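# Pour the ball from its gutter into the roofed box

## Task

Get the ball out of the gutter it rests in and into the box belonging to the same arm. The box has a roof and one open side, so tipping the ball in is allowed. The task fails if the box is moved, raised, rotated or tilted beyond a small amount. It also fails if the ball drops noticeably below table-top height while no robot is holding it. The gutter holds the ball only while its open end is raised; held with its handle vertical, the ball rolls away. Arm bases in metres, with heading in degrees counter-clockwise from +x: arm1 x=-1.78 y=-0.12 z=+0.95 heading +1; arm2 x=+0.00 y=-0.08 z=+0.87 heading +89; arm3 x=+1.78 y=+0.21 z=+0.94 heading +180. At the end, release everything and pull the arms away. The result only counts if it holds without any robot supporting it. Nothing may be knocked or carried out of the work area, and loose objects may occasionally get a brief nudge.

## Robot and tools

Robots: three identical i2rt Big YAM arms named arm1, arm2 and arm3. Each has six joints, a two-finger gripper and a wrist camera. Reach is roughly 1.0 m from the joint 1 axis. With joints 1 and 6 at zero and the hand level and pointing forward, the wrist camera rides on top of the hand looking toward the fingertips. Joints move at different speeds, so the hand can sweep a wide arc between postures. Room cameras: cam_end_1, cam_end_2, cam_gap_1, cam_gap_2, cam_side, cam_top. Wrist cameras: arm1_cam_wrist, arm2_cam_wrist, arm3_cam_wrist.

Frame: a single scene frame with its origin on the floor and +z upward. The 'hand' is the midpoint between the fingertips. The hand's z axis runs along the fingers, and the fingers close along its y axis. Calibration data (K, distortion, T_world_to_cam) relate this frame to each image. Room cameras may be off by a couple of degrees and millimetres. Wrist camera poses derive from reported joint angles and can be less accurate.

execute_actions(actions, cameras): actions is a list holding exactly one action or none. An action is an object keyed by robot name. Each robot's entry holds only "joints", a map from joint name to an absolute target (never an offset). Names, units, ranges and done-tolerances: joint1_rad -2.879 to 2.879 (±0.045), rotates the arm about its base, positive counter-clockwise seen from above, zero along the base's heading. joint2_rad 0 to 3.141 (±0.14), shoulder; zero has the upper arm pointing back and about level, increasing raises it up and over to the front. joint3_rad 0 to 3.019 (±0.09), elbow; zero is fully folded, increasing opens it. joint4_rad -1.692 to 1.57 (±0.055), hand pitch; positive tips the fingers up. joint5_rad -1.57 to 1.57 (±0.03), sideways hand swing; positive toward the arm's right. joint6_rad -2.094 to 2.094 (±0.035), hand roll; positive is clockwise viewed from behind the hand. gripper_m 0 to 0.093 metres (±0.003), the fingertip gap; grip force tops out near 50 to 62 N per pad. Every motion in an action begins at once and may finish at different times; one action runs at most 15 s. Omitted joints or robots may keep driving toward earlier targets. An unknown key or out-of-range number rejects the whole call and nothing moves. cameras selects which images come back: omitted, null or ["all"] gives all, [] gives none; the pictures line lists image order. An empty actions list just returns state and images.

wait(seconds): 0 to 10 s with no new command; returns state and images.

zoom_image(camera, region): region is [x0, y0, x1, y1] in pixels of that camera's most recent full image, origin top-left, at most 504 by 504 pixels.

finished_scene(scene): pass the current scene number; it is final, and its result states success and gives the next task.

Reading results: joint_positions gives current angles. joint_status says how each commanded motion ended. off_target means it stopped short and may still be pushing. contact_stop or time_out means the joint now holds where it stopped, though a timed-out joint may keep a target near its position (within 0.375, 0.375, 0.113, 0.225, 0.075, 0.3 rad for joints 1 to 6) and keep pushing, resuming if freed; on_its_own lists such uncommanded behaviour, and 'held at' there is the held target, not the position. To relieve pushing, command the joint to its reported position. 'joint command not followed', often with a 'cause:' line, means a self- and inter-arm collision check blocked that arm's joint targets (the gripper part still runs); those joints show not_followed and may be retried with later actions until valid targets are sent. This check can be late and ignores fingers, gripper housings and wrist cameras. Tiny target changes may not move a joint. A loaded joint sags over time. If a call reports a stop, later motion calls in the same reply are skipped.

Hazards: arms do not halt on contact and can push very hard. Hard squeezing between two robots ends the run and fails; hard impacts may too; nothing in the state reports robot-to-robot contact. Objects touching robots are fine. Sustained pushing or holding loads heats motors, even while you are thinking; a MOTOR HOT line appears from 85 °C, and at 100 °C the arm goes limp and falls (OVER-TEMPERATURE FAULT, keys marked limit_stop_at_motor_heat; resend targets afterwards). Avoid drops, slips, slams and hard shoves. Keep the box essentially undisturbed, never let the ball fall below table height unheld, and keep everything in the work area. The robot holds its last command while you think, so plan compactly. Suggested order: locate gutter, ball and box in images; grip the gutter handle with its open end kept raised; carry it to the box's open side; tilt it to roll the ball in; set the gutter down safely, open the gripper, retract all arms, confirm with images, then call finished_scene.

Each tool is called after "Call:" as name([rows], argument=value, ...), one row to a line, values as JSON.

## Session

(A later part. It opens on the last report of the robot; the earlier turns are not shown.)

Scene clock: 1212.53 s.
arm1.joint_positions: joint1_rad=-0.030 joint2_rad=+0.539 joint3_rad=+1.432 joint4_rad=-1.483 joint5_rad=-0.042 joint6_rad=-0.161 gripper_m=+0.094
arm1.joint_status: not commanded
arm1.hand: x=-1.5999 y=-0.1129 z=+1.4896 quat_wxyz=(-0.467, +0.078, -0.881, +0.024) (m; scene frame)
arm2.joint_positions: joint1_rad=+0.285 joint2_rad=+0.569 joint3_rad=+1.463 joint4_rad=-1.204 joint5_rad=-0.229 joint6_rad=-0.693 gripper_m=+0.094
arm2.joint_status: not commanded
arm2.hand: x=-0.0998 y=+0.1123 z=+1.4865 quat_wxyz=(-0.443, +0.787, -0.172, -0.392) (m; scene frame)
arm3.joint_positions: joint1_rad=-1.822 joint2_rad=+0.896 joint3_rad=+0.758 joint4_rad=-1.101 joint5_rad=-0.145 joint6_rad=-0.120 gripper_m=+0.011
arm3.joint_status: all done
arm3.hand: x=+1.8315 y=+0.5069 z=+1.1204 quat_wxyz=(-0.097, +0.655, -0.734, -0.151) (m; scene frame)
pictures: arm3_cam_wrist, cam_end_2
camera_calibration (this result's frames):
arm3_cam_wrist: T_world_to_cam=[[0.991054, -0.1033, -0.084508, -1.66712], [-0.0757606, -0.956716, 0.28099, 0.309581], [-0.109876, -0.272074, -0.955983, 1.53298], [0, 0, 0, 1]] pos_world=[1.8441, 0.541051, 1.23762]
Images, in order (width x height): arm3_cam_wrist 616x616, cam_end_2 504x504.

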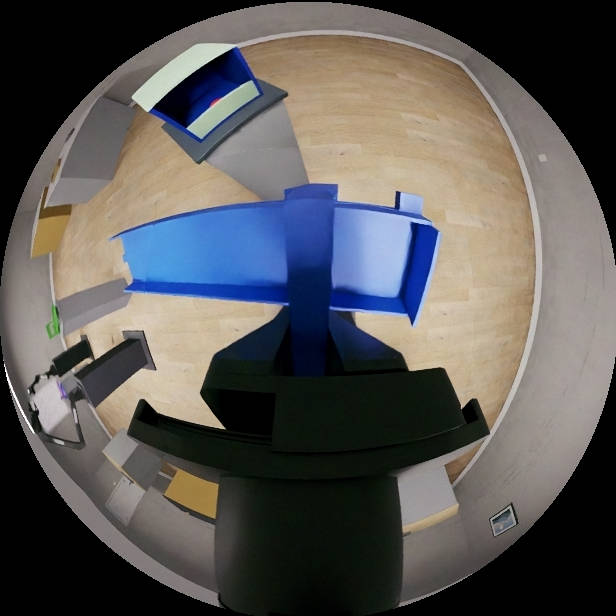

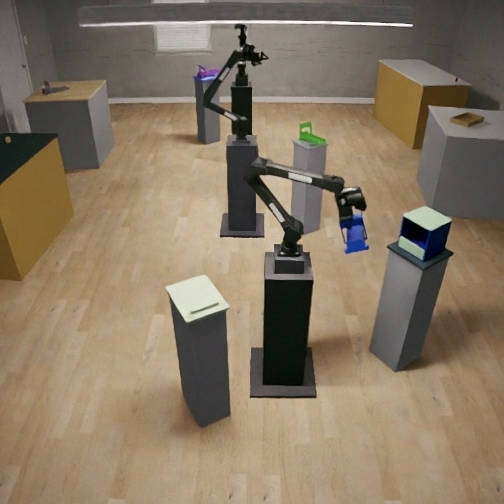

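Call:
execute_actions([
  {"arm3":{"joints":{"joint1_rad":1.948,"joint5_rad":-0.204}}},
], cameras=["cam_end_2","arm3_cam_wrist"])

Scene clock: 1221.97 s.
arm1.joint_positions: joint1_rad=-0.030 joint2_rad=+0.539 joint3_rad=+1.432 joint4_rad=-1.483 joint5_rad=-0.042 joint6_rad=-0.161 gripper_m=+0.094
arm1.joint_status: not commanded
arm1.hand: x=-1.5999 y=-0.1129 z=+1.4896 quat_wxyz=(-0.467, +0.078, -0.881, +0.024) (m; scene frame)
arm2.joint_positions: joint1_rad=+0.285 joint2_rad=+0.569 joint3_rad=+1.463 joint4_rad=-1.204 joint5_rad=-0.229 joint6_rad=-0.693 gripper_m=+0.094
arm2.joint_status: not commanded
arm2.hand: x=-0.0998 y=+0.1123 z=+1.4865 quat_wxyz=(-0.443, +0.787, -0.172, -0.392) (m; scene frame)
arm3.joint_positions: joint1_rad=+1.939 joint2_rad=+0.896 joint3_rad=+0.758 joint4_rad=-1.101 joint5_rad=-0.202 joint6_rad=-0.122 gripper_m=+0.011
arm3.joint_status: all done
arm3.hand: x=+1.9158 y=-0.0497 z=+1.1220 quat_wxyz=(+0.191, +0.493, +0.848, -0.022) (m; scene frame)
pictures: arm3_cam_wrist, cam_end_2
camera_calibration (this result's frames):
arm3_cam_wrist: T_world_to_cam=[[-0.850173, -0.507176, -0.141345, 1.76309], [-0.526, 0.806442, 0.270139, 0.745346], [-0.023022, 0.304012, -0.95239, 1.25051], [0, 0, 0, 1]] pos_world=[1.91978, -0.0870507, 1.23883]
Images, in order (width x height): arm3_cam_wrist 616x616, cam_end_2 504x504.

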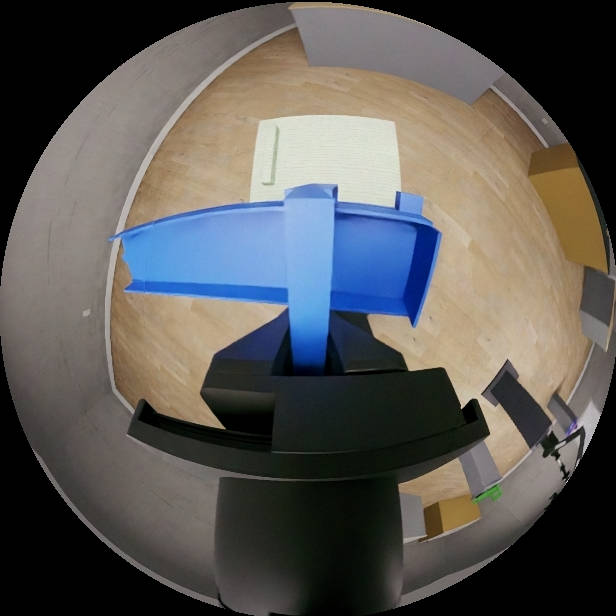

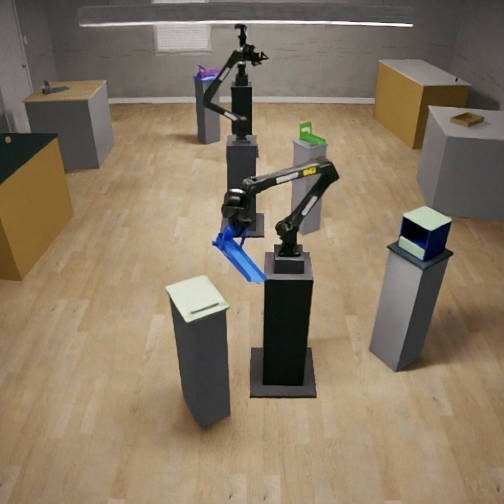

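Call:
execute_actions([
  {"arm3":{"joints":{"joint2_rad":1.55,"joint3_rad":1.372,"joint4_rad":-1.36,"joint6_rad":-0.126}}},
], cameras=["cam_end_2","arm3_cam_wrist"])

Scene clock: 1240.27 s.
arm1.joint_positions: joint1_rad=-0.030 joint2_rad=+0.539 joint3_rad=+1.432 joint4_rad=-1.483 joint5_rad=-0.042 joint6_rad=-0.161 gripper_m=+0.094
arm1.joint_status: not commanded
arm1.hand: x=-1.5999 y=-0.1129 z=+1.4896 quat_wxyz=(-0.467, +0.078, -0.881, +0.024) (m; scene frame)
arm2.joint_positions: joint1_rad=+0.285 joint2_rad=+0.569 joint3_rad=+1.463 joint4_rad=-1.204 joint5_rad=-0.229 joint6_rad=-0.693 gripper_m=+0.094
arm2.joint_status: not commanded
arm2.hand: x=-0.0998 y=+0.1123 z=+1.4865 quat_wxyz=(-0.443, +0.787, -0.172, -0.392) (m; scene frame)
arm3.joint_positions: joint1_rad=+1.939 joint2_rad=+1.554 joint3_rad=+1.305 joint4_rad=-1.351 joint5_rad=-0.202 joint6_rad=-0.123 gripper_m=+0.011
arm3.joint_status: all done
arm3.hand: x=+1.9694 y=-0.1911 z=+1.1096 quat_wxyz=(+0.052, +0.515, +0.851, +0.089) (m; scene frame)
pictures: arm3_cam_wrist, cam_end_2
camera_calibration (this result's frames):
arm3_cam_wrist: T_world_to_cam=[[-0.871024, -0.451577, -0.193381, 1.84459], [-0.472173, 0.661001, 0.583207, 0.409776], [-0.135538, 0.599296, -0.78897, 1.37956], [0, 0, 0, 1]] pos_world=[1.98715, -0.264654, 1.20615]
Images, in order (width x height): arm3_cam_wrist 616x616, cam_end_2 504x504.

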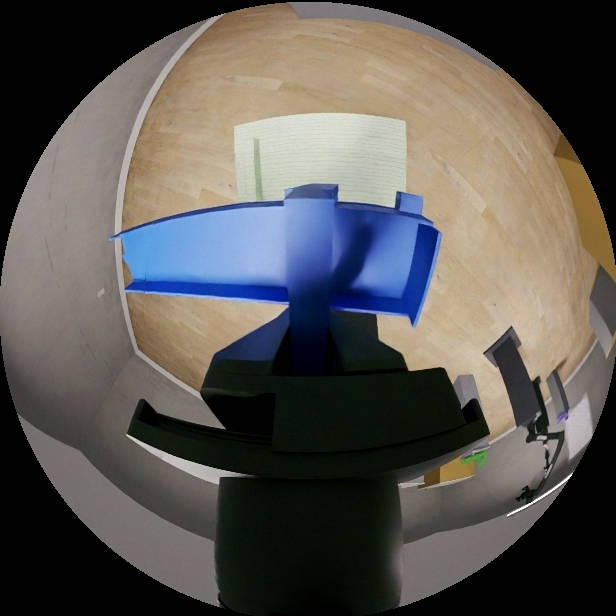

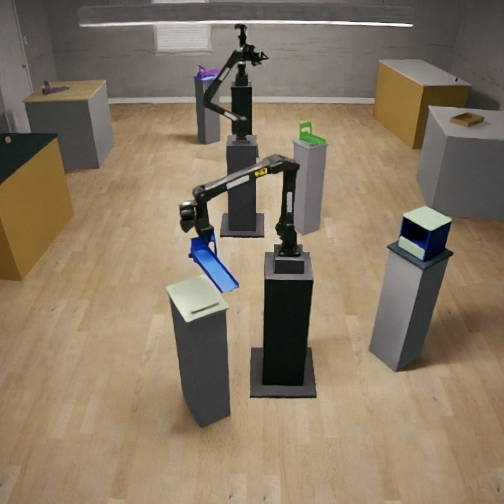

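Call:
execute_actions([
  {"arm3":{"joints":{"joint2_rad":1.83,"joint4_rad":-1.07}}},
], cameras=["cam_end_2","arm3_cam_wrist"])

Scene clock: 1254.10 s.
arm1.joint_positions: joint1_rad=-0.030 joint2_rad=+0.539 joint3_rad=+1.432 joint4_rad=-1.483 joint5_rad=-0.042 joint6_rad=-0.161 gripper_m=+0.094
arm1.joint_status: not commanded
arm1.hand: x=-1.5999 y=-0.1129 z=+1.4896 quat_wxyz=(-0.467, +0.078, -0.881, +0.024) (m; scene frame)
arm2.joint_positions: joint1_rad=+0.285 joint2_rad=+0.569 joint3_rad=+1.463 joint4_rad=-1.204 joint5_rad=-0.229 joint6_rad=-0.693 gripper_m=+0.094
arm2.joint_status: not commanded
arm2.hand: x=-0.0998 y=+0.1123 z=+1.4865 quat_wxyz=(-0.443, +0.787, -0.172, -0.392) (m; scene frame)
arm3.joint_positions: joint1_rad=+1.939 joint2_rad=+1.857 joint3_rad=+1.328 joint4_rad=-1.079 joint5_rad=-0.202 joint6_rad=-0.123 gripper_m=+0.011
arm3.joint_status: all done
arm3.hand: x=+1.9939 y=-0.2547 z=+0.9751 quat_wxyz=(+0.049, +0.516, +0.851, +0.091) (m; scene frame)
pictures: arm3_cam_wrist, cam_end_2
camera_calibration (this result's frames):
arm3_cam_wrist: T_world_to_cam=[[-0.871641, -0.449939, -0.194416, 1.81384], [-0.470287, 0.655965, 0.590373, 0.529773], [-0.138102, 0.606024, -0.783366, 1.31631], [0, 0, 0, 1]] pos_world=[2.01195, -0.329114, 1.07103]
Images, in order (width x height): arm3_cam_wrist 616x616, cam_end_2 504x504.

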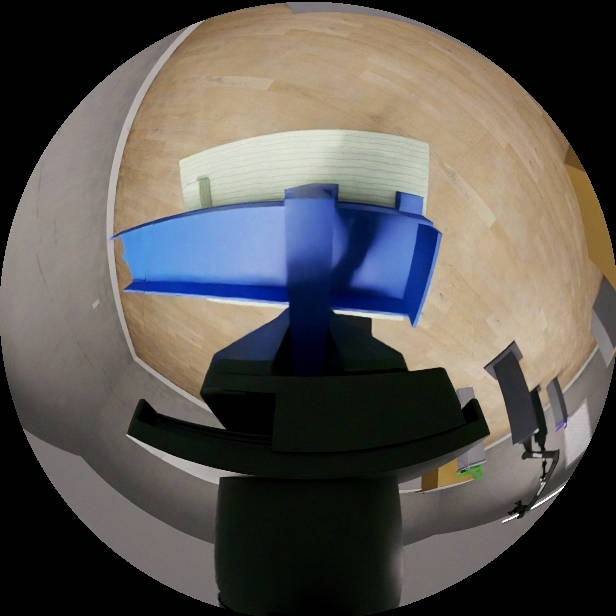

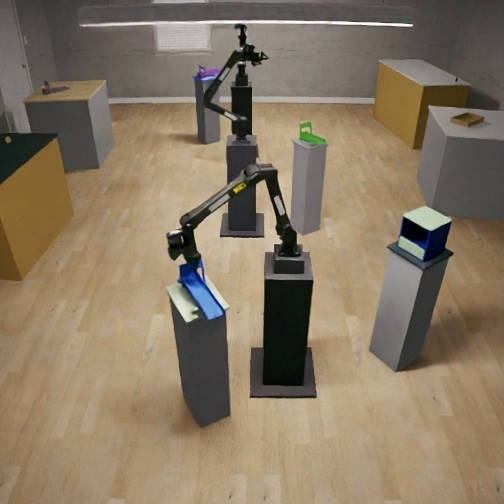

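Call:
execute_actions([
  {"arm3":{"joints":{"joint2_rad":1.897,"joint4_rad":-1.02}}},
], cameras=["cam_end_2","arm3_cam_wrist"])

Scene clock: 1261.10 s.
arm1.joint_positions: joint1_rad=-0.030 joint2_rad=+0.539 joint3_rad=+1.432 joint4_rad=-1.483 joint5_rad=-0.042 joint6_rad=-0.161 gripper_m=+0.094
arm1.joint_status: not commanded
arm1.hand: x=-1.5999 y=-0.1129 z=+1.4896 quat_wxyz=(-0.467, +0.078, -0.881, +0.024) (m; scene frame)
arm2.joint_positions: joint1_rad=+0.285 joint2_rad=+0.569 joint3_rad=+1.463 joint4_rad=-1.204 joint5_rad=-0.229 joint6_rad=-0.693 gripper_m=+0.094
arm2.joint_status: not commanded
arm2.hand: x=-0.0998 y=+0.1123 z=+1.4865 quat_wxyz=(-0.443, +0.787, -0.172, -0.392) (m; scene frame)
arm3.joint_positions: joint1_rad=+1.939 joint2_rad=+1.885 joint3_rad=+1.328 joint4_rad=-1.030 joint5_rad=-0.202 joint6_rad=-0.123 gripper_m=+0.011
arm3.joint_status: all done
arm3.hand: x=+1.9972 y=-0.2632 z=+0.9610 quat_wxyz=(+0.057, +0.515, +0.851, +0.085) (m; scene frame)
pictures: arm3_cam_wrist, cam_end_2
camera_calibration (this result's frames):
arm3_cam_wrist: T_world_to_cam=[[-0.870231, -0.45368, -0.192021, 1.804], [-0.474574, 0.667415, 0.573879, 0.572682], [-0.1322, 0.590536, -0.79611, 1.3072], [0, 0, 0, 1]] pos_world=[2.01449, -0.335727, 1.05843]
Images, in order (width x height): arm3_cam_wrist 616x616, cam_end_2 504x504.

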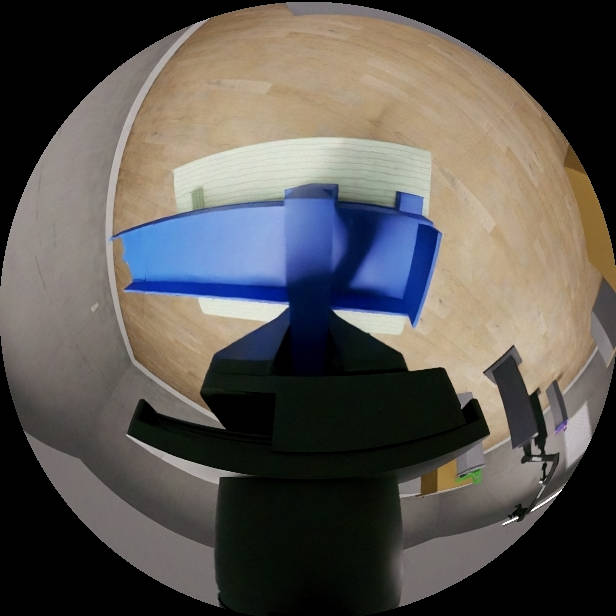

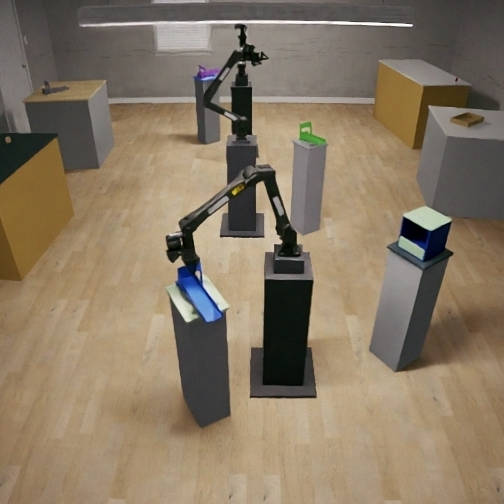

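Call:
execute_actions([
  {"arm3":{"joints":{"joint2_rad":1.915}}},
], cameras=["cam_end_2","arm3_cam_wrist"])

Scene clock: 1267.80 s.
arm1.joint_positions: joint1_rad=-0.030 joint2_rad=+0.539 joint3_rad=+1.432 joint4_rad=-1.483 joint5_rad=-0.042 joint6_rad=-0.161 gripper_m=+0.094
arm1.joint_status: not commanded
arm1.hand: x=-1.5999 y=-0.1129 z=+1.4896 quat_wxyz=(-0.467, +0.078, -0.881, +0.024) (m; scene frame)
arm2.joint_positions: joint1_rad=+0.285 joint2_rad=+0.569 joint3_rad=+1.463 joint4_rad=-1.204 joint5_rad=-0.229 joint6_rad=-0.693 gripper_m=+0.094
arm2.joint_status: not commanded
arm2.hand: x=-0.0998 y=+0.1123 z=+1.4865 quat_wxyz=(-0.443, +0.787, -0.172, -0.392) (m; scene frame)
arm3.joint_positions: joint1_rad=+1.939 joint2_rad=+1.898 joint3_rad=+1.328 joint4_rad=-1.030 joint5_rad=-0.202 joint6_rad=-0.123 gripper_m=+0.011
arm3.joint_status: all done
arm3.hand: x=+1.9967 y=-0.2620 z=+0.9547 quat_wxyz=(+0.052, +0.515, +0.851, +0.089) (m; scene frame)
pictures: arm3_cam_wrist, cam_end_2
camera_calibration (this result's frames):
arm3_cam_wrist: T_world_to_cam=[[-0.871049, -0.451509, -0.193424, 1.80649], [-0.472095, 0.660792, 0.583507, 0.559429], [-0.135645, 0.599578, -0.788738, 1.30363], [0, 0, 0, 1]] pos_world=[2.01448, -0.335644, 1.05121]
Images, in order (width x height): arm3_cam_wrist 616x616, cam_end_2 504x504.

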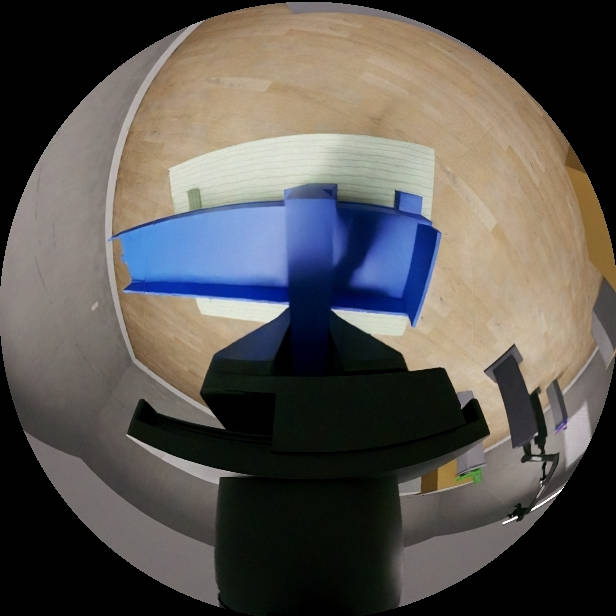

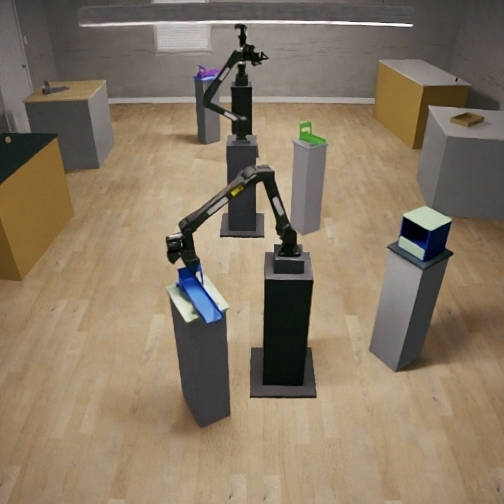

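Release.

Call:
execute_actions([
  {"arm3":{"joints":{"gripper_m":0.06}}},
], cameras=["cam_end_2","arm3_cam_wrist"])

Scene clock: 1271.73 s.
arm1.joint_positions: joint1_rad=-0.030 joint2_rad=+0.539 joint3_rad=+1.432 joint4_rad=-1.483 joint5_rad=-0.042 joint6_rad=-0.161 gripper_m=+0.094
arm1.joint_status: not commanded
arm1.hand: x=-1.5999 y=-0.1129 z=+1.4896 quat_wxyz=(-0.467, +0.078, -0.881, +0.024) (m; scene frame)
arm2.joint_positions: joint1_rad=+0.285 joint2_rad=+0.569 joint3_rad=+1.463 joint4_rad=-1.204 joint5_rad=-0.229 joint6_rad=-0.693 gripper_m=+0.094
arm2.joint_status: not commanded
arm2.hand: x=-0.0998 y=+0.1123 z=+1.4865 quat_wxyz=(-0.443, +0.787, -0.172, -0.392) (m; scene frame)
arm3.joint_positions: joint1_rad=+1.939 joint2_rad=+1.898 joint3_rad=+1.328 joint4_rad=-1.030 joint5_rad=-0.202 joint6_rad=-0.123 gripper_m=+0.060
arm3.joint_status: all done
arm3.hand: x=+1.9967 y=-0.2620 z=+0.9547 quat_wxyz=(+0.052, +0.515, +0.851, +0.089) (m; scene frame)
pictures: arm3_cam_wrist, cam_end_2
camera_calibration (this result's frames):
arm3_cam_wrist: T_world_to_cam=[[-0.871049, -0.451509, -0.193424, 1.80649], [-0.472095, 0.660792, 0.583507, 0.559429], [-0.135645, 0.599578, -0.788738, 1.30363], [0, 0, 0, 1]] pos_world=[2.01448, -0.335644, 1.05121]
Images, in order (width x height): arm3_cam_wrist 616x616, cam_end_2 504x504.

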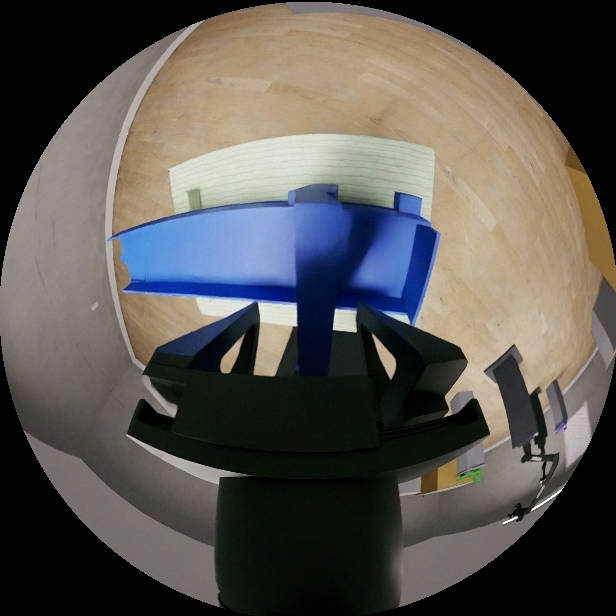

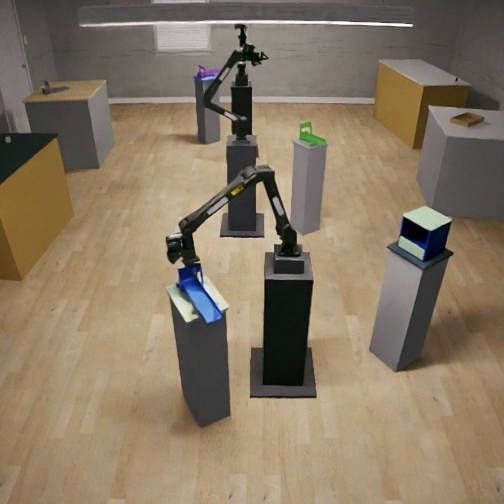

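Call:
execute_actions([
  {"arm3":{"joints":{"joint2_rad":1.45,"joint4_rad":-1.40,"gripper_m":0.09}}},
], cameras=["cam_end_2","arm3_cam_wrist","cam_side"])

Scene clock: 1280.70 s.
arm1.joint_positions: joint1_rad=-0.030 joint2_rad=+0.539 joint3_rad=+1.432 joint4_rad=-1.483 joint5_rad=-0.042 joint6_rad=-0.161 gripper_m=+0.094
arm1.joint_status: not commanded
arm1.hand: x=-1.5999 y=-0.1129 z=+1.4896 quat_wxyz=(-0.467, +0.078, -0.881, +0.024) (m; scene frame)
arm2.joint_positions: joint1_rad=+0.285 joint2_rad=+0.569 joint3_rad=+1.463 joint4_rad=-1.204 joint5_rad=-0.229 joint6_rad=-0.693 gripper_m=+0.094
arm2.joint_status: not commanded
arm2.hand: x=-0.0998 y=+0.1123 z=+1.4865 quat_wxyz=(-0.443, +0.787, -0.172, -0.392) (m; scene frame)
arm3.joint_positions: joint1_rad=+1.939 joint2_rad=+1.434 joint3_rad=+1.344 joint4_rad=-1.391 joint5_rad=-0.202 joint6_rad=-0.123 gripper_m=+0.090
arm3.joint_status: all done
arm3.hand: x=+1.9668 y=-0.1846 z=+1.1744 quat_wxyz=(+0.098, +0.510, +0.853, +0.053) (m; scene frame)
pictures: arm3_cam_wrist, cam_end_2, cam_side
camera_calibration (this result's frames):
arm3_cam_wrist: T_world_to_cam=[[-0.863447, -0.4717, -0.178766, 1.82198], [-0.494175, 0.719855, 0.487442, 0.53298], [-0.101241, 0.509222, -0.85466, 1.41951], [0, 0, 0, 1]] pos_world=[1.98028, -0.247088, 1.27911]
Images, in order (width x height): arm3_cam_wrist 616x616, cam_end_2 504x504, cam_side 504x504.

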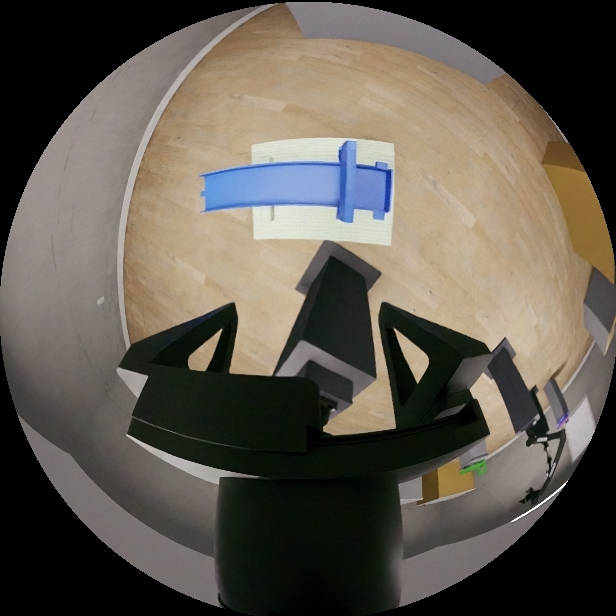

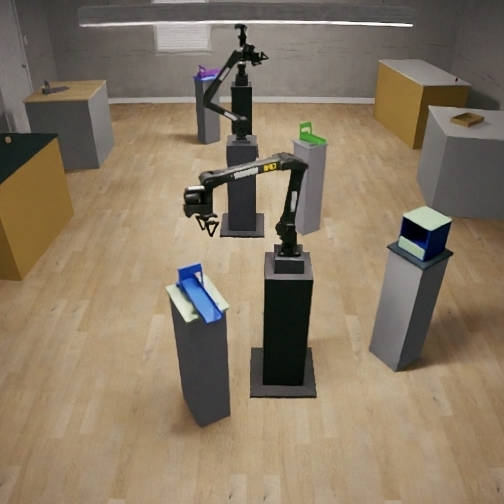

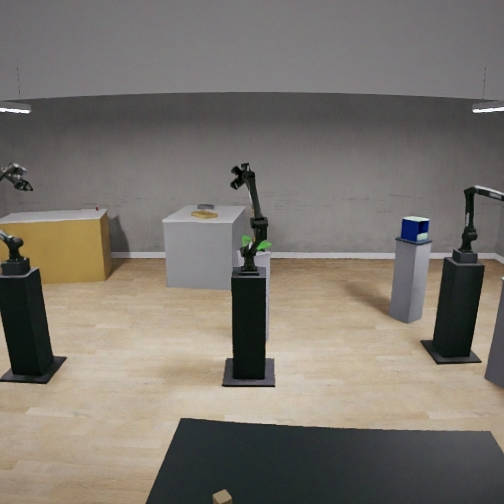

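Call:
finished_scene(scene=1)

The scene is finished: the task was done.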